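# Six arms ease a can-topped crate down a roller lane

## Task

Move the crate along the roller lane until it sits at rest against the stop at the lane's end. It must never strike the stop or any arm at speed. The cans standing on its lid must stay where they are, and no gripper may hold a can, whether alone or pinched between two hands. The arm feet (metres; heading in degrees counter-clockwise from +x) are: arm1 x=-1.22 y=+0.68 z=+0.94 facing -85; arm2 x=-0.28 y=+0.68 z=+0.81 facing -99; arm3 x=+1.43 y=+0.62 z=+0.96 facing -90; arm4 x=+1.61 y=-0.66 z=+0.84 facing +102; arm5 x=+0.48 y=-0.65 z=+0.92 facing +82; arm6 x=-0.80 y=-0.66 z=+0.70 facing +92. At the end every gripper must release and every arm must back away. The crate has to stay in place without any robot holding it.

## Robot and tools

ROBOTS. There are six identical i2rt Big YAM arms, named arm1 to arm6. Each has six revolute joints, a two-finger gripper and a wrist camera. Their feet sit on both sides of the lane at the positions listed in the task. A hand reaches roughly 1.0 m from its joint1 axis. A separate room camera, cam_high, is not carried by any arm. The arms act independently, so if one stalls the others keep moving.

FRAME. There is a single scene frame with its origin on the floor and +z pointing up. The hand point lies midway between the fingertips. The hand's z axis runs along the fingers, and the fingers close along its y axis. Foot headings are counter-clockwise from +x.

execute_actions. The argument actions is a list holding one action or none. An action is an object whose keys are arm names ("arm1" to "arm6"). Under each arm goes one key, "joints", which maps joint names to absolute targets. These are not offsets. Joint targets are in radians and gripper_m is in metres:
- joint1_rad, -2.879 to 2.879. Yaws the whole arm about its foot; positive is counter-clockwise seen from above, and 0 points along the foot's heading.
- joint2_rad, 0 to 3.141. Shoulder: 0 lays the upper arm back and roughly flat; larger values lift it up and then forward.
- joint3_rad, 0 to 3.019. Elbow: 0 folds the forearm onto the upper arm; larger values open it.
- joint4_rad, -1.692 to 1.57. Hand pitch; positive tips the fingers up.
- joint5_rad, -1.57 to 1.57. Sideways hand swing; positive goes toward the arm's right.
- joint6_rad, -2.094 to 2.094. Hand roll; positive is clockwise when viewed from behind the hand.
- gripper_m, 0 to 0.093. This is the fingertip gap. Each finger pad pushes with up to about 50 to 62 N, and some grippers push less.
The done tolerances are ±0.045, 0.14, 0.09, 0.055, 0.03, 0.035 rad and ±0.003 m, in that order. Everything named in one action starts at the same moment, but each joint moves at its own speed. The hand can therefore sweep a wide curve between postures. No action can run longer than 15 s. If you leave out a joint or an arm, it keeps pursuing its previous target. An unknown key or an out-of-range number rejects the entire call, and nothing moves. The optional cameras list picks which images come back: null, omitted or ["all"] gives all of them, and [] gives none. Valid names are arm1_cam_wrist to arm6_cam_wrist and cam_high. An empty actions list just reports state and images.

wait: seconds, 0 to 10. Nothing new is commanded while the simulation runs on. It returns the same kind of report.
zoom_image: camera (one name) and region [x0, y0, x1, y1] in pixels, with the top-left corner at (0, 0). The region can be at most 504 by 504. It only works on full images from the latest result. Wrist images are 504x504 fisheye; cam_high is 672x504.
read_manual: section "licences" returns the URDF licence text. It moves nothing.
finished_scene: scene is the number of the current scene. It ends that scene permanently, after the robots have held the last command. Call it only once the crate is resting unaided and the arms are clear.

RESULTS. Each result gives the state of every arm, including joint_positions, and the images; the pictures line lists the image order. Camera calibration lines appear only for cameras whose numbers have changed. joint_status describes how each commanded motion ended:
- off_target: the joint stopped short and may still be pushing.
- contact_stop: the joint gave up its target after hitting something and now holds where it is.
- time_out: the joint could not finish in time. It still pushes toward its target, or toward a point no more than 0.375, 0.375, 0.113, 0.225, 0.075, 0.3 rad away for joints 1 to 6. It will move on by itself if the obstruction clears.
- not_followed, or a line reading "joint command not followed" followed by cause: the anti-collision check blocked those targets. The gripper part of the action still runs, and the blocked targets may be retried on later actions.
on_its_own lists the joints you did not command this call. "held at" gives the target such a joint holds, not where it currently is. To stop a joint from pushing, send it its reported position. A target very close to the current position may produce no motion at all. Loaded joints can sag.

HEAT. Sustained pushing or holding warms the motors, and this continues while you are thinking. At 85 °C a MOTOR HOT line appears. At 100 °C an OVER-TEMPERATURE FAULT drops that whole arm, including its gripper, until it cools. Its joints then report limit_stop_at_motor_heat, and you should resend the targets afterwards. A reported stop cancels any later motion, wait or finish calls in the same reply.

CAUTIONS. The arms do not stop on contact; they keep shoving. Two robots pressing hard against each other fails the run, and a hard collision can as well. No state line reports contact between robots. The anti-collision check can react late, and it ignores fingers, gripper housings and wrist cameras. Lead the crate gently so it never rams the stop or an arm. Never grip or tip the cans. Do not knock anything onto the floor or out of the work area. Loose objects may occasionally be nudged by an outside push. While you think, the robots hold the last command you gave. Avoid drops, slips, slams and heavy shoves.

Each tool is called after "Call:" as name(argument=value, ...), one argument or row to a line, values as JSON.

## Session

Call:
execute_actions(
  actions=[],
)

Scene clock: 0.00 s.
Motor temperatures (°C, as the motors report them): arm1=[26 28 26 29 27 29] | arm2=[27 26 27 29 28 26] | arm3=[29 28 27 27 29 29] | arm4=[28 26 26 28 29 27] | arm5=[29 30 29 28 29 29] | arm6=[27 28 27 28 27 28]
arm1.joint_positions: joint1_rad=-0.018 joint2_rad=+0.459 joint3_rad=+1.455 joint4_rad=-1.123 joint5_rad=-0.267 joint6_rad=+0.303 gripper_m=+0.094
arm1.joint_status: not commanded
arm1.hand: x=-1.1633 y=+0.5284 z=+1.5954 quat_wxyz=(-0.602, -0.527, -0.527, +0.287) (m; scene frame)
arm2.joint_positions: joint1_rad=-0.653 joint2_rad=+0.498 joint3_rad=+1.316 joint4_rad=-1.380 joint5_rad=+0.055 joint6_rad=+0.383 gripper_m=+0.094
arm2.joint_status: not commanded
arm2.hand: x=-0.4320 y=+0.5552 z=+1.3312 quat_wxyz=(-0.241, -0.864, -0.152, +0.416) (m; scene frame)
arm3.joint_positions: joint1_rad=-0.088 joint2_rad=+0.523 joint3_rad=+1.366 joint4_rad=-1.170 joint5_rad=-0.119 joint6_rad=-0.241 gripper_m=+0.094
arm3.joint_status: not commanded
arm3.hand: x=+1.4270 y=+0.4025 z=+1.5395 quat_wxyz=(-0.379, -0.502, -0.640, +0.441) (m; scene frame)
arm4.joint_positions: joint1_rad=-0.245 joint2_rad=+0.492 joint3_rad=+1.449 joint4_rad=-1.271 joint5_rad=+0.250 joint6_rad=-0.464 gripper_m=+0.095
arm4.joint_status: not commanded
arm4.hand: x=+1.6556 y=-0.4968 z=+1.4490 quat_wxyz=(-0.559, +0.634, -0.490, -0.213) (m; scene frame)
arm5.joint_positions: joint1_rad=-0.569 joint2_rad=+0.633 joint3_rad=+1.335 joint4_rad=-1.320 joint5_rad=-0.207 joint6_rad=-0.284 gripper_m=+0.094
arm5.joint_status: not commanded
arm5.hand: x=+0.6078 y=-0.4427 z=+1.4392 quat_wxyz=(-0.417, +0.517, -0.716, -0.214) (m; scene frame)
arm6.joint_positions: joint1_rad=-0.068 joint2_rad=+0.648 joint3_rad=+1.365 joint4_rad=-1.187 joint5_rad=-0.082 joint6_rad=+0.408 gripper_m=+0.095
arm6.joint_status: not commanded
arm6.hand: x=-0.8019 y=-0.4007 z=+1.2616 quat_wxyz=(-0.266, +0.469, -0.706, -0.459) (m; scene frame)
pictures: arm1_cam_wrist, arm2_cam_wrist, arm3_cam_wrist, arm4_cam_wrist, arm5_cam_wrist, arm6_cam_wrist, cam_high
Images, in order (width x height): arm1_cam_wrist 504x504, arm2_cam_wrist 504x504, arm3_cam_wrist 504x504, arm4_cam_wrist 504x504, arm5_cam_wrist 504x504, arm6_cam_wrist 504x504, cam_high 672x504.

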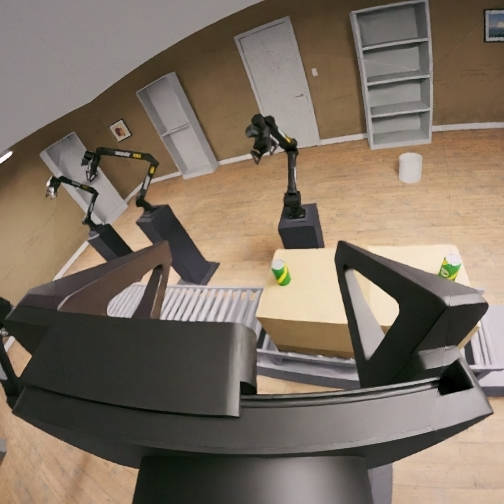

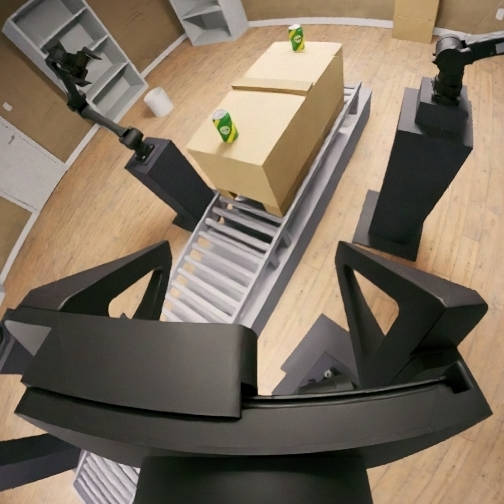

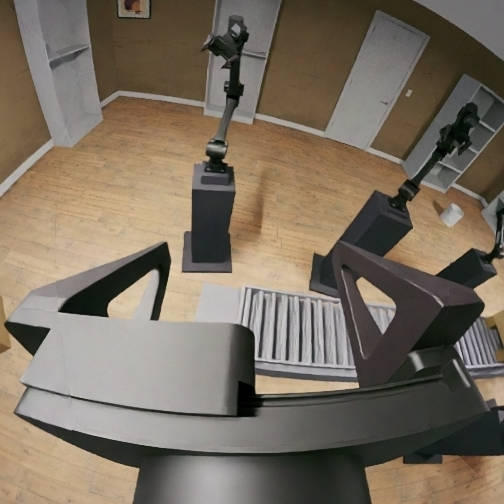

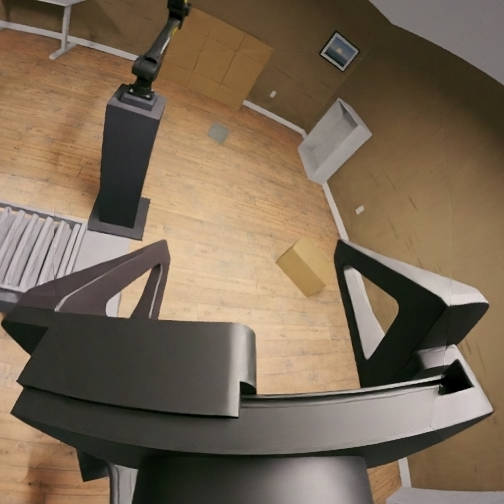

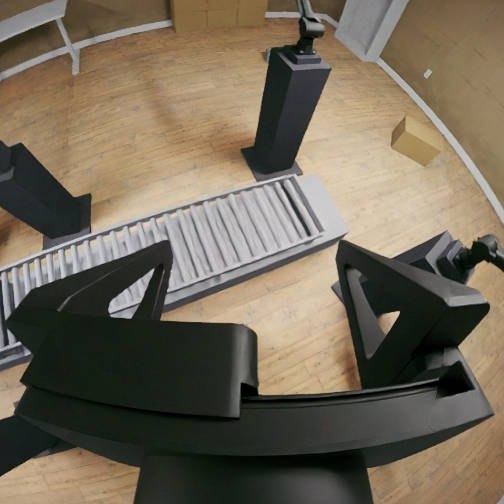

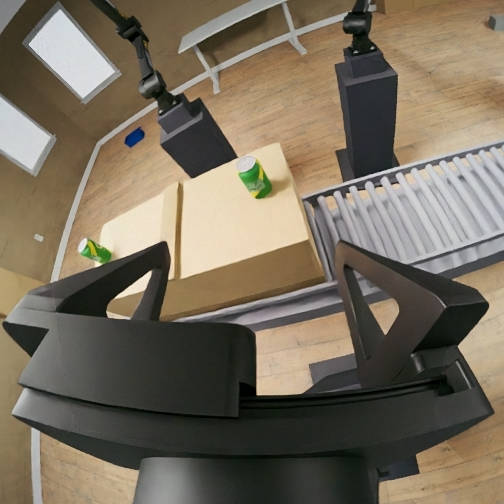

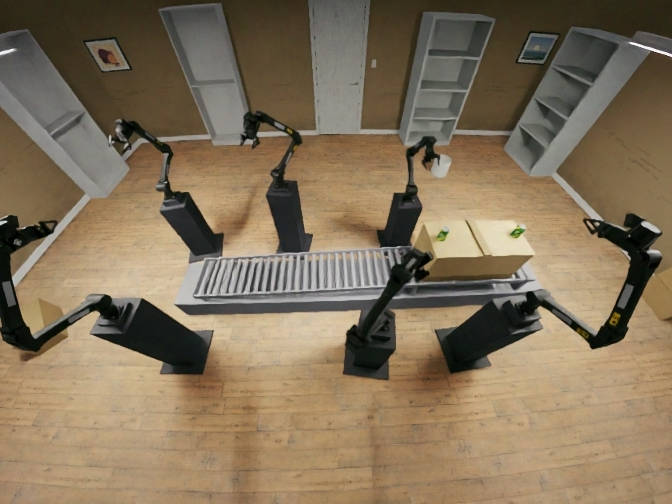

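Call:
zoom_image(
  camera="arm2_cam_wrist",
  region=[150, 20, 400, 270],
)

Call:
zoom_image(
  camera="cam_high",
  region=[360, 190, 560, 340],
)

Call:
zoom_image(
  camera="cam_high",
  region=[160, 200, 360, 350],
)

Region (150, 20, 400, 270) of arm2_cam_wrist's 504x504 image, scaled by 2.016, with more detail than that image has.

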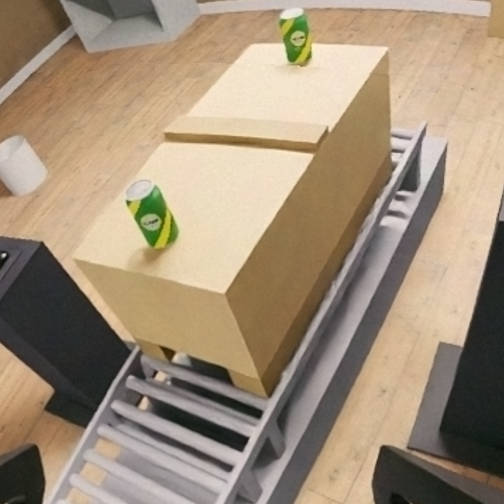

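Region (360, 190, 560, 340) of cam_high's 672x504 image, scaled by 2.520, with more detail than that image has; it fills the top 378 rows of this view, and the rest is white.

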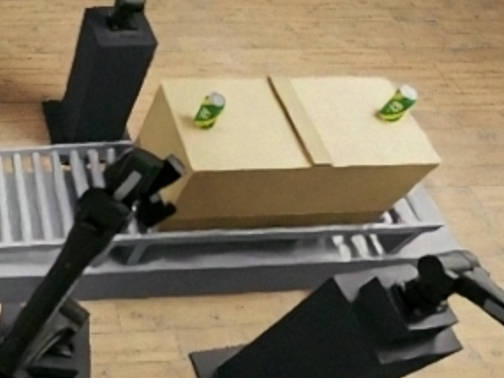

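Region (160, 200, 360, 350) of cam_high's 672x504 image, scaled by 2.520, with more detail than that image has; it fills the top 378 rows of this view, and the rest is white.

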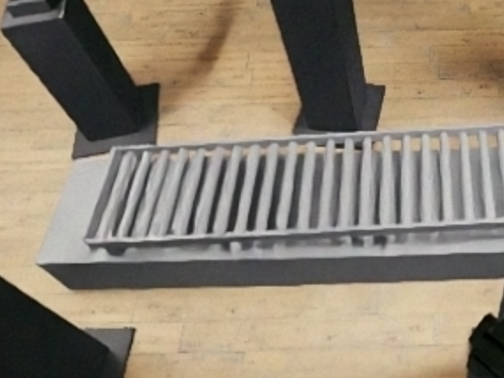

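Call:
execute_actions(
  actions=[
    {"arm1":{"joints":{"joint1_rad":-0.24,"joint2_rad":1.8,"joint3_rad":1.24,"joint4_rad":-0.54,"joint5_rad":0,"joint6_rad":0,"gripper_m":0}},"arm2":{"joints":{"joint1_rad":-0.3,"joint2_rad":2.315,"joint3_rad":1.526,"joint4_rad":0.19,"joint5_rad":0,"joint6_rad":0,"gripper_m":0}},"arm5":{"joints":{"joint1_rad":1.02,"joint2_rad":2.77,"joint3_rad":2.01,"joint4_rad":0.16,"joint5_rad":0,"joint6_rad":0,"gripper_m":0}},"arm3":{"joints":{"joint1_rad":-0.98,"joint2_rad":3.02,"joint3_rad":2.32,"joint4_rad":0.1,"joint5_rad":0,"joint6_rad":0,"gripper_m":0}}},
  ],
  cameras=[],
)

Call:
execute_actions(
  actions=[
    {"arm1":{"joints":{"joint2_rad":1.9}},"arm2":{"joints":{"joint1_rad":-0.48}}},
  ],
  cameras=["arm1_cam_wrist","arm2_cam_wrist","arm6_cam_wrist","cam_high"],
)

Scene clock: 5.53 s.
Motor temperatures (°C, as the motors report them): arm1=[26 29 27 29 27 29] | arm2=[27 27 28 29 28 26] | arm3=[29 29 28 27 29 29] | arm4=[28 26 27 28 29 27] | arm5=[29 30 30 28 29 29] | arm6=[27 28 28 28 27 28]
arm1.joint_positions: joint1_rad=-0.231 joint2_rad=+1.793 joint3_rad=+1.240 joint4_rad=-0.554 joint5_rad=-0.004 joint6_rad=+0.010 gripper_m=+0.000
arm1.joint_status: all done
arm1.hand: x=-1.3014 y=+0.0771 z=+1.0137 quat_wxyz=(-0.158, -0.738, -0.633, +0.172) (m; scene frame)
arm2.joint_positions: joint1_rad=-0.307 joint2_rad=+2.328 joint3_rad=+1.516 joint4_rad=+0.168 joint5_rad=+0.002 joint6_rad=+0.015 gripper_m=+0.000
arm2.joint_status: all done
arm2.hand: x=-0.6356 y=-0.0269 z=+0.7435 quat_wxyz=(-0.238, -0.766, -0.465, +0.375) (m; scene frame)
arm3.joint_positions: joint1_rad=-0.986 joint2_rad=+3.037 joint3_rad=+2.285 joint4_rad=+0.086 joint5_rad=-0.003 joint6_rad=-0.008 gripper_m=+0.000
arm3.joint_status: all done
arm3.hand: x=+0.7004 y=+0.1331 z=+0.6382 quat_wxyz=(-0.125, -0.861, -0.267, +0.415) (m; scene frame)
arm4.joint_positions: joint1_rad=-0.245 joint2_rad=+0.492 joint3_rad=+1.449 joint4_rad=-1.271 joint5_rad=+0.250 joint6_rad=-0.464 gripper_m=+0.095
arm4.joint_status: not commanded
arm4.hand: x=+1.6556 y=-0.4968 z=+1.4490 quat_wxyz=(-0.559, +0.634, -0.490, -0.213) (m; scene frame)
arm5.joint_positions: joint1_rad=+1.013 joint2_rad=+2.770 joint3_rad=+1.984 joint4_rad=+0.135 joint5_rad=+0.000 joint6_rad=-0.014 gripper_m=+0.001
arm5.joint_status: all done
arm5.hand: x=-0.1770 y=-0.0878 z=+0.7010 quat_wxyz=(-0.159, +0.845, -0.302, -0.411) (m; scene frame)
arm6.joint_positions: joint1_rad=-0.068 joint2_rad=+0.648 joint3_rad=+1.365 joint4_rad=-1.187 joint5_rad=-0.082 joint6_rad=+0.408 gripper_m=+0.095
arm6.joint_status: not commanded
arm6.hand: x=-0.8019 y=-0.4007 z=+1.2616 quat_wxyz=(-0.266, +0.469, -0.706, -0.459) (m; scene frame)
pictures: none
No camera images: the call's "cameras" was empty. Leave "cameras" out to get every camera's image.

Scene clock: 6.83 s.
Motor temperatures (°C, as the motors report them): arm1=[26 29 27 29 27 29] | arm2=[27 27 29 29 28 26] | arm3=[29 29 29 27 29 29] | arm4=[28 26 27 28 29 27] | arm5=[29 30 30 28 29 29] | arm6=[27 28 28 28 27 28]
arm1.joint_positions: joint1_rad=-0.231 joint2_rad=+1.891 joint3_rad=+1.240 joint4_rad=-0.551 joint5_rad=-0.004 joint6_rad=+0.010 gripper_m=+0.000
arm1.joint_status: all done
arm1.hand: x=-1.2998 y=+0.0852 z=+0.9567 quat_wxyz=(-0.127, -0.746, -0.640, +0.137) (m; scene frame)
arm2.joint_positions: joint1_rad=-0.479 joint2_rad=+2.328 joint3_rad=+1.516 joint4_rad=+0.168 joint5_rad=+0.001 joint6_rad=+0.013 gripper_m=+0.000
arm2.joint_status: all done
arm2.hand: x=-0.7514 y=+0.0438 z=+0.7428 quat_wxyz=(-0.205, -0.803, -0.398, +0.394) (m; scene frame)
arm3.joint_positions: joint1_rad=-0.986 joint2_rad=+3.037 joint3_rad=+2.285 joint4_rad=+0.086 joint5_rad=-0.003 joint6_rad=-0.008 gripper_m=+0.000
arm3.joint_status: not commanded
arm3.hand: x=+0.7004 y=+0.1331 z=+0.6382 quat_wxyz=(-0.125, -0.861, -0.267, +0.415) (m; scene frame)
arm4.joint_positions: joint1_rad=-0.245 joint2_rad=+0.492 joint3_rad=+1.449 joint4_rad=-1.271 joint5_rad=+0.250 joint6_rad=-0.464 gripper_m=+0.095
arm4.joint_status: not commanded
arm4.hand: x=+1.6556 y=-0.4968 z=+1.4490 quat_wxyz=(-0.559, +0.634, -0.490, -0.213) (m; scene frame)
arm5.joint_positions: joint1_rad=+1.013 joint2_rad=+2.770 joint3_rad=+1.984 joint4_rad=+0.135 joint5_rad=+0.000 joint6_rad=-0.014 gripper_m=+0.001
arm5.joint_status: not commanded
arm5.hand: x=-0.1770 y=-0.0878 z=+0.7010 quat_wxyz=(-0.159, +0.845, -0.302, -0.411) (m; scene frame)
arm6.joint_positions: joint1_rad=-0.068 joint2_rad=+0.648 joint3_rad=+1.365 joint4_rad=-1.187 joint5_rad=-0.082 joint6_rad=+0.408 gripper_m=+0.095
arm6.joint_status: not commanded
arm6.hand: x=-0.8019 y=-0.4007 z=+1.2616 quat_wxyz=(-0.266, +0.469, -0.706, -0.459) (m; scene frame)
pictures: arm1_cam_wrist, arm2_cam_wrist, arm6_cam_wrist, cam_high
camera_calibration (this result's frames):
arm1_cam_wrist: T_world_to_cam=[[-0.988432, 0.15093, -0.014936, -1.28219], [0.142905, 0.959785, 0.241644, -0.120676], [0.0508068, 0.236714, -0.97025, 1.0995], [0, 0, 0, 1]] pos_world=[-1.30597, 0.0490774, 1.0768]
arm2_cam_wrist: T_world_to_cam=[[-0.811527, 0.583947, -0.0207626, -0.615625], [0.565109, 0.77532, -0.282012, 0.603309], [-0.148582, -0.240593, -0.959186, 0.734548], [0, 0, 0, 1]] pos_world=[-0.73139, 0.0684619, 0.861927]
Images, in order (width x height): arm1_cam_wrist 504x504, arm2_cam_wrist 504x504, arm6_cam_wrist 504x504, cam_high 672x504.

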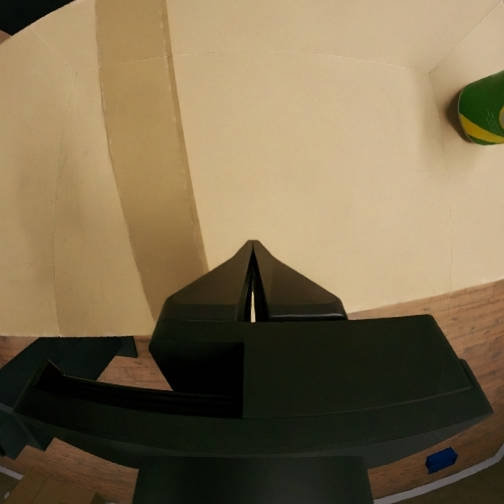

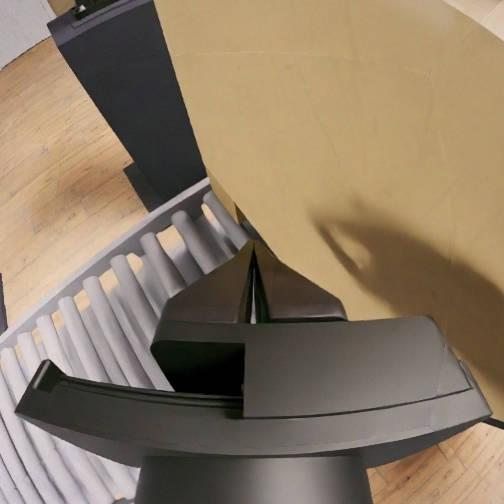

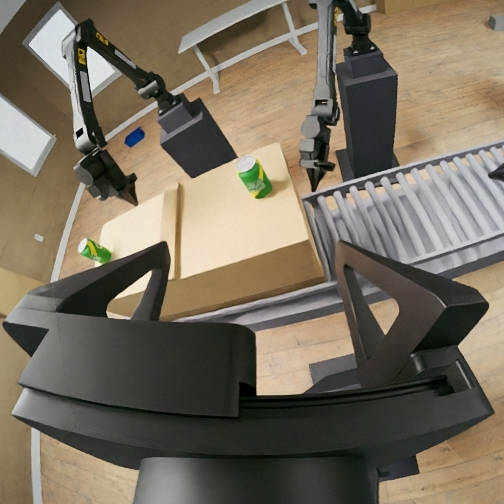

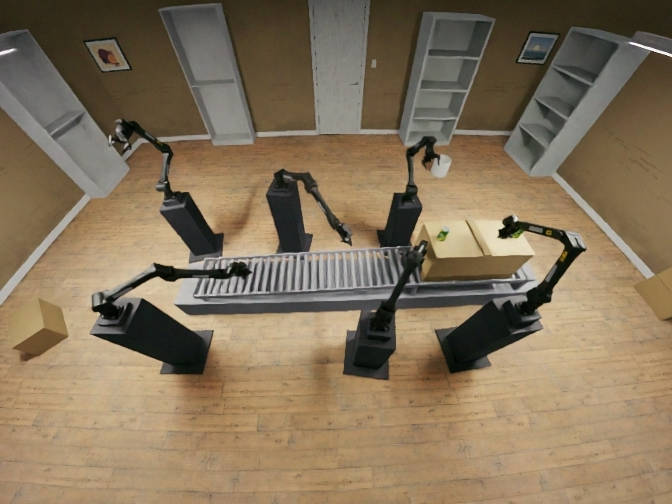

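Call:
execute_actions(
  actions=[
    {"arm1":{"joints":{"joint2_rad":2.12,"joint3_rad":1.36}},"arm2":{"joints":{"joint1_rad":-0.54}}},
  ],
  cameras=["arm1_cam_wrist","arm2_cam_wrist","arm6_cam_wrist"],
)

Call:
zoom_image(
  camera="arm6_cam_wrist",
  region=[70, 100, 350, 300],
)

Scene clock: 8.37 s.
Motor temperatures (°C, as the motors report them): arm1=[26 29 28 29 27 29] | arm2=[27 28 29 29 28 26] | arm3=[29 30 29 27 29 29] | arm4=[28 26 27 28 29 27] | arm5=[29 31 31 28 29 29] | arm6=[27 28 28 28 27 28]
arm1.joint_positions: joint1_rad=-0.231 joint2_rad=+2.099 joint3_rad=+1.337 joint4_rad=-0.546 joint5_rad=-0.004 joint6_rad=+0.009 gripper_m=+0.000
arm1.joint_status: all done
arm1.hand: x=-1.3012 y=+0.0709 z=+0.8712 quat_wxyz=(-0.093, -0.752, -0.645, +0.098) (m; scene frame)
arm2.joint_positions: joint1_rad=-0.542 joint2_rad=+2.328 joint3_rad=+1.516 joint4_rad=+0.168 joint5_rad=-0.003 joint6_rad=+0.011 gripper_m=+0.000
arm2.joint_status: all done
arm2.hand: x=-0.7902 y=+0.0742 z=+0.7425 quat_wxyz=(-0.193, -0.814, -0.374, +0.400) (m; scene frame)
arm3.joint_positions: joint1_rad=-0.986 joint2_rad=+3.037 joint3_rad=+2.285 joint4_rad=+0.086 joint5_rad=-0.003 joint6_rad=-0.008 gripper_m=+0.000
arm3.joint_status: not commanded
arm3.hand: x=+0.7004 y=+0.1331 z=+0.6382 quat_wxyz=(-0.125, -0.861, -0.267, +0.415) (m; scene frame)
arm4.joint_positions: joint1_rad=-0.245 joint2_rad=+0.492 joint3_rad=+1.449 joint4_rad=-1.271 joint5_rad=+0.250 joint6_rad=-0.464 gripper_m=+0.095
arm4.joint_status: not commanded
arm4.hand: x=+1.6556 y=-0.4968 z=+1.4490 quat_wxyz=(-0.559, +0.634, -0.490, -0.213) (m; scene frame)
arm5.joint_positions: joint1_rad=+1.013 joint2_rad=+2.770 joint3_rad=+1.984 joint4_rad=+0.135 joint5_rad=+0.000 joint6_rad=-0.014 gripper_m=+0.001
arm5.joint_status: not commanded
arm5.hand: x=-0.1770 y=-0.0878 z=+0.7010 quat_wxyz=(-0.159, +0.845, -0.302, -0.411) (m; scene frame)
arm6.joint_positions: joint1_rad=-0.068 joint2_rad=+0.648 joint3_rad=+1.365 joint4_rad=-1.187 joint5_rad=-0.082 joint6_rad=+0.408 gripper_m=+0.095
arm6.joint_status: not commanded
arm6.hand: x=-0.8019 y=-0.4007 z=+1.2616 quat_wxyz=(-0.266, +0.469, -0.706, -0.459) (m; scene frame)
pictures: arm1_cam_wrist, arm2_cam_wrist, arm6_cam_wrist
camera_calibration (this result's frames):
arm1_cam_wrist: T_world_to_cam=[[-0.98839, 0.151309, -0.0137907, -1.28367], [0.137491, 0.929354, 0.342634, -0.17898], [0.06466, 0.33676, -0.939368, 1.00397], [0, 0, 0, 1]] pos_world=[-1.30908, 0.0224685, 0.986721]
arm2_cam_wrist: T_world_to_cam=[[-0.776115, 0.630232, -0.0212962, -0.639922], [0.609486, 0.741046, -0.281741, 0.638967], [-0.161781, -0.231643, -0.959254, 0.724832], [0, 0, 0, 1]] pos_world=[-0.76883, 0.0976976, 0.861694]
Images, in order (width x height): arm1_cam_wrist 504x504, arm2_cam_wrist 504x504, arm6_cam_wrist 504x504.

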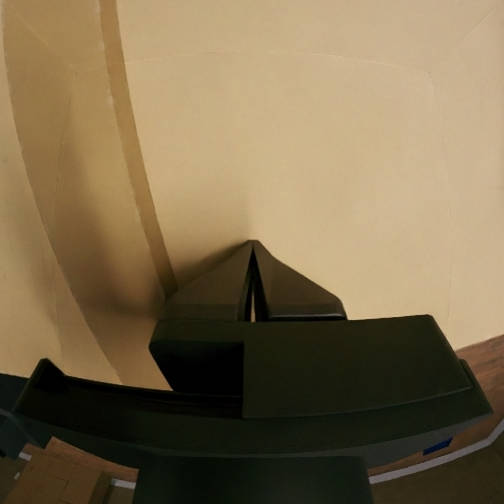

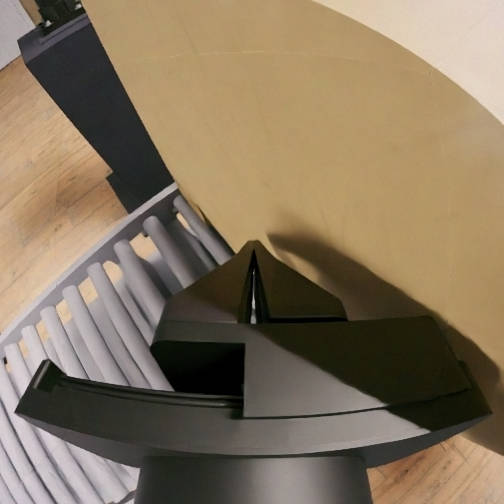

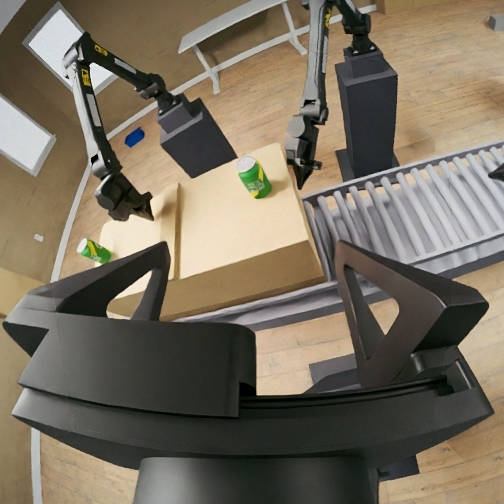

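Region (70, 100, 350, 300) of arm6_cam_wrist's 504x504 image, scaled by 1.800, with more detail than that image has; it fills the top 360 rows of this view, and the rest is white.

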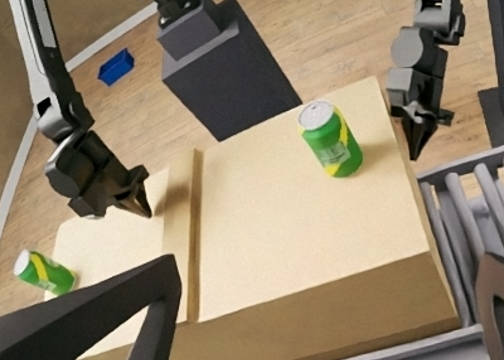

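Both about in contact. Push.

Call:
execute_actions(
  actions=[
    {"arm1":{"joints":{"joint1_rad":-0.16}}},
  ],
  cameras=[],
)

Call:
execute_actions(
  actions=[
    {"arm1":{"joints":{"joint1_rad":-0.1}},"arm2":{"joints":{"joint1_rad":-0.49}}},
  ],
  cameras=["arm1_cam_wrist","arm2_cam_wrist","arm6_cam_wrist"],
)

Scene clock: 9.43 s.
Motor temperatures (°C, as the motors report them): arm1=[26 29 28 29 27 29] | arm2=[27 28 29 29 28 26] | arm3=[29 30 30 27 29 29] | arm4=[28 26 27 28 29 27] | arm5=[29 31 31 28 29 29] | arm6=[27 28 29 28 27 28]
arm1.joint_positions: joint1_rad=-0.157 joint2_rad=+2.099 joint3_rad=+1.337 joint4_rad=-0.546 joint5_rad=+0.003 joint6_rad=+0.008 gripper_m=+0.000
arm1.joint_status: all done
arm1.hand: x=-1.2576 y=+0.0663 z=+0.8715 quat_wxyz=(-0.094, -0.727, -0.673, +0.097) (m; scene frame)
arm2.joint_positions: joint1_rad=-0.542 joint2_rad=+2.328 joint3_rad=+1.516 joint4_rad=+0.168 joint5_rad=-0.003 joint6_rad=+0.011 gripper_m=+0.000
arm2.joint_status: not commanded
arm2.hand: x=-0.7902 y=+0.0742 z=+0.7425 quat_wxyz=(-0.193, -0.814, -0.374, +0.400) (m; scene frame)
arm3.joint_positions: joint1_rad=-0.986 joint2_rad=+3.037 joint3_rad=+2.285 joint4_rad=+0.086 joint5_rad=-0.003 joint6_rad=-0.008 gripper_m=+0.000
arm3.joint_status: not commanded
arm3.hand: x=+0.7004 y=+0.1331 z=+0.6382 quat_wxyz=(-0.125, -0.861, -0.267, +0.415) (m; scene frame)
arm4.joint_positions: joint1_rad=-0.245 joint2_rad=+0.492 joint3_rad=+1.449 joint4_rad=-1.271 joint5_rad=+0.250 joint6_rad=-0.464 gripper_m=+0.095
arm4.joint_status: not commanded
arm4.hand: x=+1.6556 y=-0.4968 z=+1.4490 quat_wxyz=(-0.559, +0.634, -0.490, -0.213) (m; scene frame)
arm5.joint_positions: joint1_rad=+1.013 joint2_rad=+2.770 joint3_rad=+1.984 joint4_rad=+0.135 joint5_rad=+0.000 joint6_rad=-0.014 gripper_m=+0.001
arm5.joint_status: not commanded
arm5.hand: x=-0.1770 y=-0.0878 z=+0.7010 quat_wxyz=(-0.159, +0.845, -0.302, -0.411) (m; scene frame)
arm6.joint_positions: joint1_rad=-0.068 joint2_rad=+0.648 joint3_rad=+1.365 joint4_rad=-1.187 joint5_rad=-0.082 joint6_rad=+0.408 gripper_m=+0.095
arm6.joint_status: not commanded
arm6.hand: x=-0.8019 y=-0.4007 z=+1.2616 quat_wxyz=(-0.266, +0.469, -0.706, -0.459) (m; scene frame)
pictures: none
No camera images: the call's "cameras" was empty. Leave "cameras" out to get every camera's image.

Scene clock: 10.77 s.
Motor temperatures (°C, as the motors report them): arm1=[26 29 28 29 27 29] | arm2=[27 28 29 29 28 26] | arm3=[29 30 30 27 29 29] | arm4=[28 26 28 28 29 27] | arm5=[29 31 31 28 29 29] | arm6=[27 28 29 28 27 28]
arm1.joint_positions: joint1_rad=-0.120 joint2_rad=+2.099 joint3_rad=+1.337 joint4_rad=-0.546 joint5_rad=+0.008 joint6_rad=+0.005 gripper_m=+0.000
arm1.joint_status: all done
arm1.hand: x=-1.2356 y=+0.0651 z=+0.8716 quat_wxyz=(-0.094, -0.714, -0.687, +0.097) (m; scene frame)
arm2.joint_positions: joint1_rad=-0.486 joint2_rad=+2.328 joint3_rad=+1.516 joint4_rad=+0.168 joint5_rad=-0.002 joint6_rad=+0.011 gripper_m=+0.000
arm2.joint_status: all done
arm2.hand: x=-0.7556 y=+0.0469 z=+0.7427 quat_wxyz=(-0.204, -0.803, -0.397, +0.395) (m; scene frame)
arm3.joint_positions: joint1_rad=-0.986 joint2_rad=+3.037 joint3_rad=+2.285 joint4_rad=+0.086 joint5_rad=-0.003 joint6_rad=-0.008 gripper_m=+0.000
arm3.joint_status: not commanded
arm3.hand: x=+0.7004 y=+0.1331 z=+0.6382 quat_wxyz=(-0.125, -0.861, -0.267, +0.415) (m; scene frame)
arm4.joint_positions: joint1_rad=-0.245 joint2_rad=+0.492 joint3_rad=+1.449 joint4_rad=-1.271 joint5_rad=+0.250 joint6_rad=-0.464 gripper_m=+0.095
arm4.joint_status: not commanded
arm4.hand: x=+1.6556 y=-0.4968 z=+1.4490 quat_wxyz=(-0.559, +0.634, -0.490, -0.213) (m; scene frame)
arm5.joint_positions: joint1_rad=+1.013 joint2_rad=+2.770 joint3_rad=+1.984 joint4_rad=+0.135 joint5_rad=+0.000 joint6_rad=-0.014 gripper_m=+0.001
arm5.joint_status: not commanded
arm5.hand: x=-0.1770 y=-0.0878 z=+0.7010 quat_wxyz=(-0.159, +0.845, -0.302, -0.411) (m; scene frame)
arm6.joint_positions: joint1_rad=-0.068 joint2_rad=+0.648 joint3_rad=+1.365 joint4_rad=-1.187 joint5_rad=-0.082 joint6_rad=+0.408 gripper_m=+0.095
arm6.joint_status: not commanded
arm6.hand: x=-0.8019 y=-0.4007 z=+1.2616 quat_wxyz=(-0.266, +0.469, -0.706, -0.459) (m; scene frame)
pictures: arm1_cam_wrist, arm2_cam_wrist, arm6_cam_wrist
camera_calibration (this result's frames):
arm1_cam_wrist: T_world_to_cam=[[-0.999218, 0.0395426, -0.000560444, -1.23558], [0.0369691, 0.939032, 0.341836, -0.306927], [0.0140434, 0.341548, -0.939759, 0.939592], [0, 0, 0, 1]] pos_world=[-1.23646, 0.0161561, 0.987216]
arm2_cam_wrist: T_world_to_cam=[[-0.809517, 0.58673, -0.0207414, -0.61946], [0.567765, 0.773383, -0.281995, 0.605348], [-0.149414, -0.240056, -0.959192, 0.733997], [0, 0, 0, 1]] pos_world=[-0.73549, 0.0714899, 0.8619]
Images, in order (width x height): arm1_cam_wrist 504x504, arm2_cam_wrist 504x504, arm6_cam_wrist 504x504.

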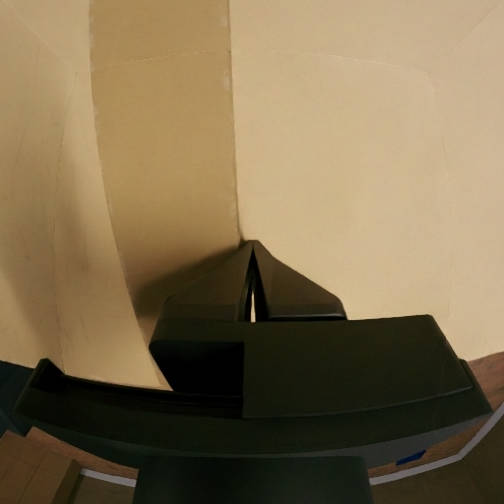

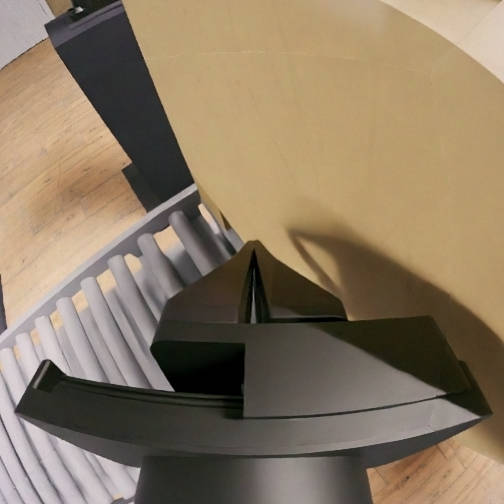

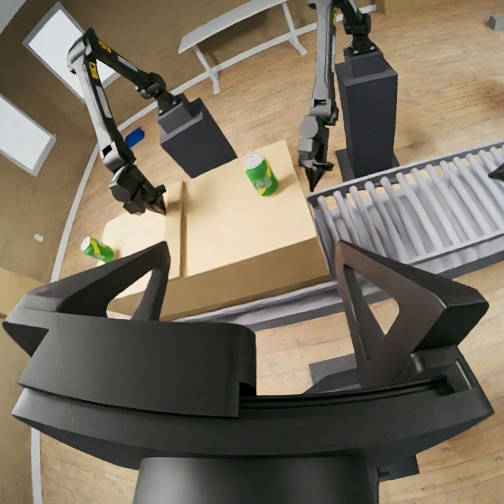

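Call:
execute_actions(
  actions=[
    {"arm1":{"joints":{"joint1_rad":-0.04}}},
  ],
  cameras=[],
)

Call:
execute_actions(
  actions=[
    {"arm1":{"joints":{"joint1_rad":0.03}},"arm2":{"joints":{"joint1_rad":-0.43}}},
  ],
  cameras=[],
)

Call:
execute_actions(
  actions=[
    {"arm1":{"joints":{"joint1_rad":0.1}},"arm2":{"joints":{"joint1_rad":-0.365}}},
  ],
  cameras=["arm1_cam_wrist","arm2_cam_wrist"],
)

Scene clock: 20.53 s.
Motor temperatures (°C, as the motors report them): arm1=[26 30 29 29 27 29] | arm2=[27 29 30 29 28 26] | arm3=[29 33 32 27 29 29] | arm4=[28 26 28 28 29 27] | arm5=[29 33 32 28 29 29] | arm6=[27 28 30 28 27 28]
arm1.joint_positions: joint1_rad=-0.079 joint2_rad=+2.099 joint3_rad=+1.337 joint4_rad=-0.546 joint5_rad=+0.019 joint6_rad=+0.003 gripper_m=+0.000
arm1.joint_status: all done
arm1.hand: x=-1.2126 y=+0.0648 z=+0.8718 quat_wxyz=(-0.092, -0.699, -0.702, +0.100) (m; scene frame)
arm2.joint_positions: joint1_rad=-0.472 joint2_rad=+2.328 joint3_rad=+1.514 joint4_rad=+0.168 joint5_rad=-0.003 joint6_rad=+0.011 gripper_m=+0.000
arm2.joint_status: not commanded
arm2.hand: x=-0.7460 y=+0.0408 z=+0.7419 quat_wxyz=(-0.207, -0.801, -0.403, +0.392) (m; scene frame)
arm3.joint_positions: joint1_rad=-0.986 joint2_rad=+3.037 joint3_rad=+2.285 joint4_rad=+0.086 joint5_rad=-0.003 joint6_rad=-0.008 gripper_m=+0.000
arm3.joint_status: not commanded
arm3.hand: x=+0.7004 y=+0.1331 z=+0.6382 quat_wxyz=(-0.125, -0.861, -0.267, +0.415) (m; scene frame)
arm4.joint_positions: joint1_rad=-0.245 joint2_rad=+0.492 joint3_rad=+1.449 joint4_rad=-1.271 joint5_rad=+0.250 joint6_rad=-0.464 gripper_m=+0.095
arm4.joint_status: not commanded
arm4.hand: x=+1.6556 y=-0.4968 z=+1.4490 quat_wxyz=(-0.559, +0.634, -0.490, -0.213) (m; scene frame)
arm5.joint_positions: joint1_rad=+1.013 joint2_rad=+2.770 joint3_rad=+1.984 joint4_rad=+0.135 joint5_rad=+0.000 joint6_rad=-0.014 gripper_m=+0.001
arm5.joint_status: not commanded
arm5.hand: x=-0.1770 y=-0.0878 z=+0.7010 quat_wxyz=(-0.159, +0.845, -0.302, -0.411) (m; scene frame)
arm6.joint_positions: joint1_rad=-0.068 joint2_rad=+0.648 joint3_rad=+1.365 joint4_rad=-1.187 joint5_rad=-0.082 joint6_rad=+0.408 gripper_m=+0.095
arm6.joint_status: not commanded
arm6.hand: x=-0.8019 y=-0.4007 z=+1.2616 quat_wxyz=(-0.266, +0.469, -0.706, -0.459) (m; scene frame)
pictures: none
No camera images: the call's "cameras" was empty. Leave "cameras" out to get every camera's image.

Scene clock: 21.70 s.
Motor temperatures (°C, as the motors report them): arm1=[26 30 29 29 27 29] | arm2=[27 29 30 29 28 26] | arm3=[29 33 32 27 29 29] | arm4=[28 26 28 28 29 27] | arm5=[29 33 32 28 29 29] | arm6=[27 28 30 28 27 28]
arm1.joint_positions: joint1_rad=-0.002 joint2_rad=+2.099 joint3_rad=+1.337 joint4_rad=-0.544 joint5_rad=+0.017 joint6_rad=+0.001 gripper_m=+0.000
arm1.joint_status: all done
arm1.hand: x=-1.1654 y=+0.0664 z=+0.8722 quat_wxyz=(-0.097, -0.671, -0.729, +0.096) (m; scene frame)
arm2.joint_positions: joint1_rad=-0.397 joint2_rad=+2.327 joint3_rad=+1.511 joint4_rad=+0.168 joint5_rad=-0.006 joint6_rad=+0.010 gripper_m=+0.000
arm2.joint_status: all done
arm2.hand: x=-0.6959 y=+0.0090 z=+0.7413 quat_wxyz=(-0.222, -0.785, -0.433, +0.382) (m; scene frame)
arm3.joint_positions: joint1_rad=-0.986 joint2_rad=+3.037 joint3_rad=+2.285 joint4_rad=+0.086 joint5_rad=-0.003 joint6_rad=-0.008 gripper_m=+0.000
arm3.joint_status: not commanded
arm3.hand: x=+0.7004 y=+0.1331 z=+0.6382 quat_wxyz=(-0.125, -0.861, -0.267, +0.415) (m; scene frame)
arm4.joint_positions: joint1_rad=-0.245 joint2_rad=+0.492 joint3_rad=+1.449 joint4_rad=-1.271 joint5_rad=+0.250 joint6_rad=-0.464 gripper_m=+0.095
arm4.joint_status: not commanded
arm4.hand: x=+1.6556 y=-0.4968 z=+1.4490 quat_wxyz=(-0.559, +0.634, -0.490, -0.213) (m; scene frame)
arm5.joint_positions: joint1_rad=+1.013 joint2_rad=+2.770 joint3_rad=+1.984 joint4_rad=+0.135 joint5_rad=+0.000 joint6_rad=-0.014 gripper_m=+0.001
arm5.joint_status: not commanded
arm5.hand: x=-0.1770 y=-0.0878 z=+0.7010 quat_wxyz=(-0.159, +0.845, -0.302, -0.411) (m; scene frame)
arm6.joint_positions: joint1_rad=-0.068 joint2_rad=+0.648 joint3_rad=+1.365 joint4_rad=-1.187 joint5_rad=-0.082 joint6_rad=+0.408 gripper_m=+0.095
arm6.joint_status: not commanded
arm6.hand: x=-0.8019 y=-0.4007 z=+1.2616 quat_wxyz=(-0.266, +0.469, -0.706, -0.459) (m; scene frame)
pictures: none
No camera images: the call's "cameras" was empty. Leave "cameras" out to get every camera's image.

Scene clock: 22.87 s.
Motor temperatures (°C, as the motors report them): arm1=[26 30 29 29 28 29] | arm2=[27 29 30 29 28 26] | arm3=[29 33 32 27 29 29] | arm4=[28 26 28 28 29 27] | arm5=[29 33 32 28 29 29] | arm6=[27 28 30 28 27 28]
arm1.joint_positions: joint1_rad=+0.063 joint2_rad=+2.099 joint3_rad=+1.337 joint4_rad=-0.540 joint5_rad=+0.019 joint6_rad=+0.001 gripper_m=+0.000
arm1.joint_status: all done
arm1.hand: x=-1.1262 y=+0.0700 z=+0.8726 quat_wxyz=(-0.101, -0.647, -0.750, +0.095) (m; scene frame)
arm2.joint_positions: joint1_rad=-0.336 joint2_rad=+2.327 joint3_rad=+1.510 joint4_rad=+0.168 joint5_rad=-0.006 joint6_rad=+0.010 gripper_m=+0.000
arm2.joint_status: all done
arm2.hand: x=-0.6538 y=-0.0148 z=+0.7412 quat_wxyz=(-0.234, -0.772, -0.457, +0.375) (m; scene frame)
arm3.joint_positions: joint1_rad=-0.986 joint2_rad=+3.037 joint3_rad=+2.285 joint4_rad=+0.086 joint5_rad=-0.003 joint6_rad=-0.008 gripper_m=+0.000
arm3.joint_status: not commanded
arm3.hand: x=+0.7004 y=+0.1331 z=+0.6382 quat_wxyz=(-0.125, -0.861, -0.267, +0.415) (m; scene frame)
arm4.joint_positions: joint1_rad=-0.245 joint2_rad=+0.492 joint3_rad=+1.449 joint4_rad=-1.271 joint5_rad=+0.250 joint6_rad=-0.464 gripper_m=+0.095
arm4.joint_status: not commanded
arm4.hand: x=+1.6556 y=-0.4968 z=+1.4490 quat_wxyz=(-0.559, +0.634, -0.490, -0.213) (m; scene frame)
arm5.joint_positions: joint1_rad=+1.013 joint2_rad=+2.770 joint3_rad=+1.984 joint4_rad=+0.135 joint5_rad=+0.000 joint6_rad=-0.014 gripper_m=+0.001
arm5.joint_status: not commanded
arm5.hand: x=-0.1770 y=-0.0878 z=+0.7010 quat_wxyz=(-0.159, +0.845, -0.302, -0.411) (m; scene frame)
arm6.joint_positions: joint1_rad=-0.068 joint2_rad=+0.648 joint3_rad=+1.365 joint4_rad=-1.187 joint5_rad=-0.082 joint6_rad=+0.408 gripper_m=+0.095
arm6.joint_status: not commanded
arm6.hand: x=-0.8019 y=-0.4007 z=+1.2616 quat_wxyz=(-0.266, +0.469, -0.706, -0.459) (m; scene frame)
pictures: arm1_cam_wrist, arm2_cam_wrist
camera_calibration (this result's frames):
arm1_cam_wrist: T_world_to_cam=[[-0.98971, -0.142518, 0.0127484, -1.11459], [-0.130016, 0.932924, 0.33578, -0.498194], [-0.0597479, 0.330667, -0.941854, 0.856815], [0, 0, 0, 1]] pos_world=[-1.1167, 0.022608, 0.988488]
arm2_cam_wrist: T_world_to_cam=[[-0.889716, 0.4559, -0.0236651, -0.553091], [0.44393, 0.851939, -0.277717, 0.511848], [-0.10645, -0.257595, -0.960371, 0.761636], [0, 0, 0, 1]] pos_world=[-0.638242, 0.0122841, 0.860513]
Images, in order (width x height): arm1_cam_wrist 504x504, arm2_cam_wrist 504x504.

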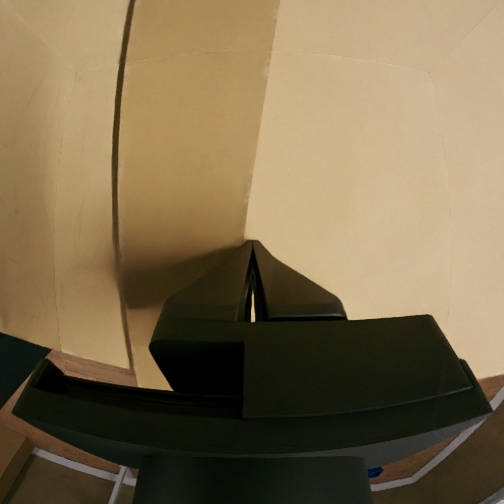

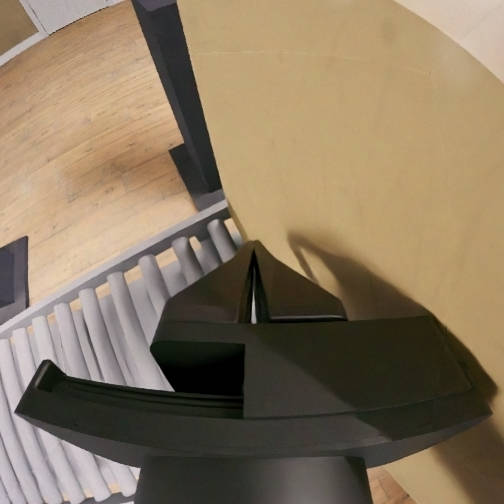

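Call:
execute_actions(
  actions=[
    {"arm1":{"joints":{"joint2_rad":1.6}},"arm2":{"joints":{"joint1_rad":-0.32,"joint2_rad":2.28,"joint3_rad":1.44,"joint4_rad":0.23}}},
  ],
  cameras=[],
)

Call:
execute_actions(
  actions=[
    {"arm2":{"joints":{"joint1_rad":-0.27,"joint2_rad":2.24,"joint3_rad":1.35,"joint4_rad":0.28}}},
  ],
  cameras=["arm2_cam_wrist","arm6_cam_wrist"],
)

Scene clock: 24.83 s.
Motor temperatures (°C, as the motors report them): arm1=[26 30 30 29 28 29] | arm2=[27 30 30 29 28 26] | arm3=[29 33 32 27 29 29] | arm4=[28 26 29 28 29 27] | arm5=[29 33 32 28 29 29] | arm6=[27 28 30 28 27 28]
arm1.joint_positions: joint1_rad=+0.095 joint2_rad=+1.581 joint3_rad=+1.340 joint4_rad=-0.540 joint5_rad=+0.003 joint6_rad=+0.001 gripper_m=+0.000
arm1.joint_status: all done
arm1.hand: x=-1.1013 y=+0.0506 z=+1.1947 quat_wxyz=(-0.300, -0.591, -0.707, +0.248) (m; scene frame)
arm2.joint_positions: joint1_rad=-0.330 joint2_rad=+2.304 joint3_rad=+1.441 joint4_rad=+0.207 joint5_rad=-0.003 joint6_rad=+0.010 gripper_m=+0.000
arm2.joint_status: all done
arm2.hand: x=-0.6408 y=+0.0004 z=+0.7355 quat_wxyz=(-0.232, -0.772, -0.460, +0.373) (m; scene frame)
arm3.joint_positions: joint1_rad=-0.986 joint2_rad=+3.037 joint3_rad=+2.285 joint4_rad=+0.086 joint5_rad=-0.003 joint6_rad=-0.008 gripper_m=+0.000
arm3.joint_status: not commanded
arm3.hand: x=+0.7004 y=+0.1331 z=+0.6382 quat_wxyz=(-0.125, -0.861, -0.267, +0.415) (m; scene frame)
arm4.joint_positions: joint1_rad=-0.245 joint2_rad=+0.492 joint3_rad=+1.449 joint4_rad=-1.271 joint5_rad=+0.250 joint6_rad=-0.464 gripper_m=+0.095
arm4.joint_status: not commanded
arm4.hand: x=+1.6556 y=-0.4968 z=+1.4490 quat_wxyz=(-0.559, +0.634, -0.490, -0.213) (m; scene frame)
arm5.joint_positions: joint1_rad=+1.013 joint2_rad=+2.770 joint3_rad=+1.984 joint4_rad=+0.135 joint5_rad=+0.000 joint6_rad=-0.014 gripper_m=+0.001
arm5.joint_status: not commanded
arm5.hand: x=-0.1770 y=-0.0878 z=+0.7010 quat_wxyz=(-0.159, +0.845, -0.302, -0.411) (m; scene frame)
arm6.joint_positions: joint1_rad=-0.068 joint2_rad=+0.648 joint3_rad=+1.365 joint4_rad=-1.187 joint5_rad=-0.082 joint6_rad=+0.408 gripper_m=+0.095
arm6.joint_status: not commanded
arm6.hand: x=-0.8019 y=-0.4007 z=+1.2616 quat_wxyz=(-0.266, +0.469, -0.706, -0.459) (m; scene frame)
pictures: none
No camera images: the call's "cameras" was empty. Leave "cameras" out to get every camera's image.

Scene clock: 25.67 s.
Motor temperatures (°C, as the motors report them): arm1=[26 30 30 29 27 29] | arm2=[27 30 30 29 28 26] | arm3=[29 33 32 27 29 29] | arm4=[28 26 29 28 29 27] | arm5=[29 33 32 28 29 29] | arm6=[27 28 30 28 27 28]
arm1.joint_positions: joint1_rad=+0.095 joint2_rad=+1.581 joint3_rad=+1.340 joint4_rad=-0.540 joint5_rad=+0.003 joint6_rad=+0.001 gripper_m=+0.000
arm1.joint_status: not commanded
arm1.hand: x=-1.1013 y=+0.0506 z=+1.1947 quat_wxyz=(-0.300, -0.591, -0.707, +0.248) (m; scene frame)
arm2.joint_positions: joint1_rad=-0.264 joint2_rad=+2.260 joint3_rad=+1.352 joint4_rad=+0.257 joint5_rad=-0.002 joint6_rad=+0.010 gripper_m=+0.000
arm2.joint_status: all done
arm2.hand: x=-0.5863 y=-0.0004 z=+0.7390 quat_wxyz=(-0.245, -0.756, -0.484, +0.367) (m; scene frame)
arm3.joint_positions: joint1_rad=-0.986 joint2_rad=+3.037 joint3_rad=+2.285 joint4_rad=+0.086 joint5_rad=-0.003 joint6_rad=-0.008 gripper_m=+0.000
arm3.joint_status: not commanded
arm3.hand: x=+0.7004 y=+0.1331 z=+0.6382 quat_wxyz=(-0.125, -0.861, -0.267, +0.415) (m; scene frame)
arm4.joint_positions: joint1_rad=-0.245 joint2_rad=+0.492 joint3_rad=+1.449 joint4_rad=-1.271 joint5_rad=+0.250 joint6_rad=-0.464 gripper_m=+0.095
arm4.joint_status: not commanded
arm4.hand: x=+1.6556 y=-0.4968 z=+1.4490 quat_wxyz=(-0.559, +0.634, -0.490, -0.213) (m; scene frame)
arm5.joint_positions: joint1_rad=+1.013 joint2_rad=+2.770 joint3_rad=+1.984 joint4_rad=+0.135 joint5_rad=+0.000 joint6_rad=-0.014 gripper_m=+0.001
arm5.joint_status: not commanded
arm5.hand: x=-0.1770 y=-0.0878 z=+0.7010 quat_wxyz=(-0.159, +0.845, -0.302, -0.411) (m; scene frame)
arm6.joint_positions: joint1_rad=-0.068 joint2_rad=+0.648 joint3_rad=+1.365 joint4_rad=-1.187 joint5_rad=-0.082 joint6_rad=+0.408 gripper_m=+0.095
arm6.joint_status: not commanded
arm6.hand: x=-0.8019 y=-0.4007 z=+1.2616 quat_wxyz=(-0.266, +0.469, -0.706, -0.459) (m; scene frame)
pictures: arm2_cam_wrist, arm6_cam_wrist
camera_calibration (this result's frames):
arm2_cam_wrist: T_world_to_cam=[[-0.918826, 0.394076, -0.0215222, -0.518338], [0.384284, 0.880908, -0.276273, 0.432992], [-0.0899136, -0.262118, -0.960838, 0.780409], [0, 0, 0, 1]] pos_world=[-0.572486, 0.0273973, 0.858316]
Images, in order (width x height): arm2_cam_wrist 504x504, arm6_cam_wrist 504x504.

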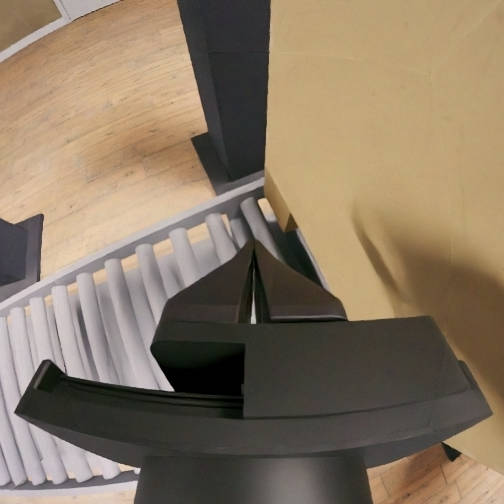

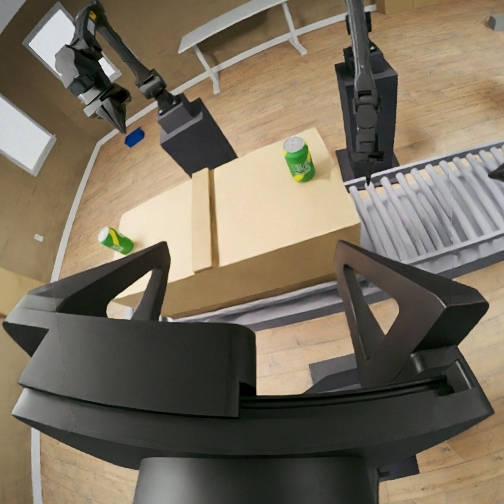

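Call:
execute_actions(
  actions=[
    {"arm1":{"joints":{"joint1_rad":-0.03}}},
  ],
  cameras=["arm2_cam_wrist","arm6_cam_wrist"],
)

Scene clock: 26.70 s.
Motor temperatures (°C, as the motors report them): arm1=[26 30 30 29 27 29] | arm2=[27 30 30 29 28 26] | arm3=[29 33 32 27 29 29] | arm4=[28 26 29 28 29 27] | arm5=[29 33 32 28 29 29] | arm6=[27 28 30 28 27 28]
arm1.joint_positions: joint1_rad=-0.041 joint2_rad=+1.581 joint3_rad=+1.340 joint4_rad=-0.540 joint5_rad=+0.001 joint6_rad=+0.001 gripper_m=+0.000
arm1.joint_status: all done
arm1.hand: x=-1.1868 y=+0.0408 z=+1.1943 quat_wxyz=(-0.283, -0.637, -0.666, +0.266) (m; scene frame)
arm2.joint_positions: joint1_rad=-0.264 joint2_rad=+2.260 joint3_rad=+1.352 joint4_rad=+0.257 joint5_rad=-0.002 joint6_rad=+0.010 gripper_m=+0.000
arm2.joint_status: not commanded
arm2.hand: x=-0.5863 y=-0.0004 z=+0.7390 quat_wxyz=(-0.245, -0.756, -0.484, +0.367) (m; scene frame)
arm3.joint_positions: joint1_rad=-0.986 joint2_rad=+3.037 joint3_rad=+2.285 joint4_rad=+0.086 joint5_rad=-0.003 joint6_rad=-0.008 gripper_m=+0.000
arm3.joint_status: not commanded
arm3.hand: x=+0.7004 y=+0.1331 z=+0.6382 quat_wxyz=(-0.125, -0.861, -0.267, +0.415) (m; scene frame)
arm4.joint_positions: joint1_rad=-0.245 joint2_rad=+0.492 joint3_rad=+1.449 joint4_rad=-1.271 joint5_rad=+0.250 joint6_rad=-0.464 gripper_m=+0.095
arm4.joint_status: not commanded
arm4.hand: x=+1.6556 y=-0.4968 z=+1.4490 quat_wxyz=(-0.559, +0.634, -0.490, -0.213) (m; scene frame)
arm5.joint_positions: joint1_rad=+1.013 joint2_rad=+2.770 joint3_rad=+1.984 joint4_rad=+0.135 joint5_rad=+0.000 joint6_rad=-0.014 gripper_m=+0.001
arm5.joint_status: not commanded
arm5.hand: x=-0.1770 y=-0.0878 z=+0.7010 quat_wxyz=(-0.159, +0.845, -0.302, -0.411) (m; scene frame)
arm6.joint_positions: joint1_rad=-0.068 joint2_rad=+0.648 joint3_rad=+1.365 joint4_rad=-1.187 joint5_rad=-0.082 joint6_rad=+0.408 gripper_m=+0.095
arm6.joint_status: not commanded
arm6.hand: x=-0.8019 y=-0.4007 z=+1.2616 quat_wxyz=(-0.266, +0.469, -0.706, -0.459) (m; scene frame)
pictures: arm2_cam_wrist, arm6_cam_wrist
camera_calibration (this result's frames):
arm2_cam_wrist: T_world_to_cam=[[-0.918826, 0.394076, -0.0215222, -0.518338], [0.384284, 0.880908, -0.276273, 0.432992], [-0.0899136, -0.262118, -0.960838, 0.780409], [0, 0, 0, 1]] pos_world=[-0.572486, 0.0273973, 0.858316]
Images, in order (width x height): arm2_cam_wrist 504x504, arm6_cam_wrist 504x504.

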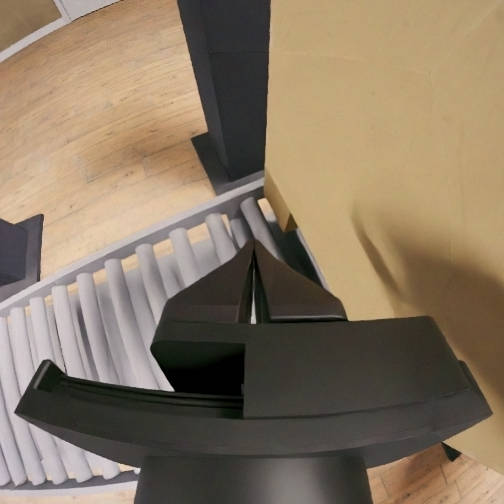

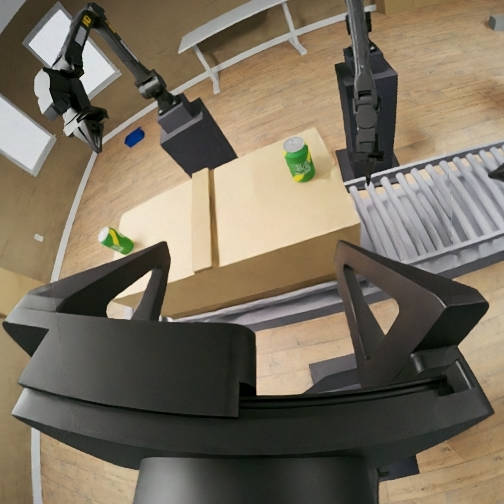

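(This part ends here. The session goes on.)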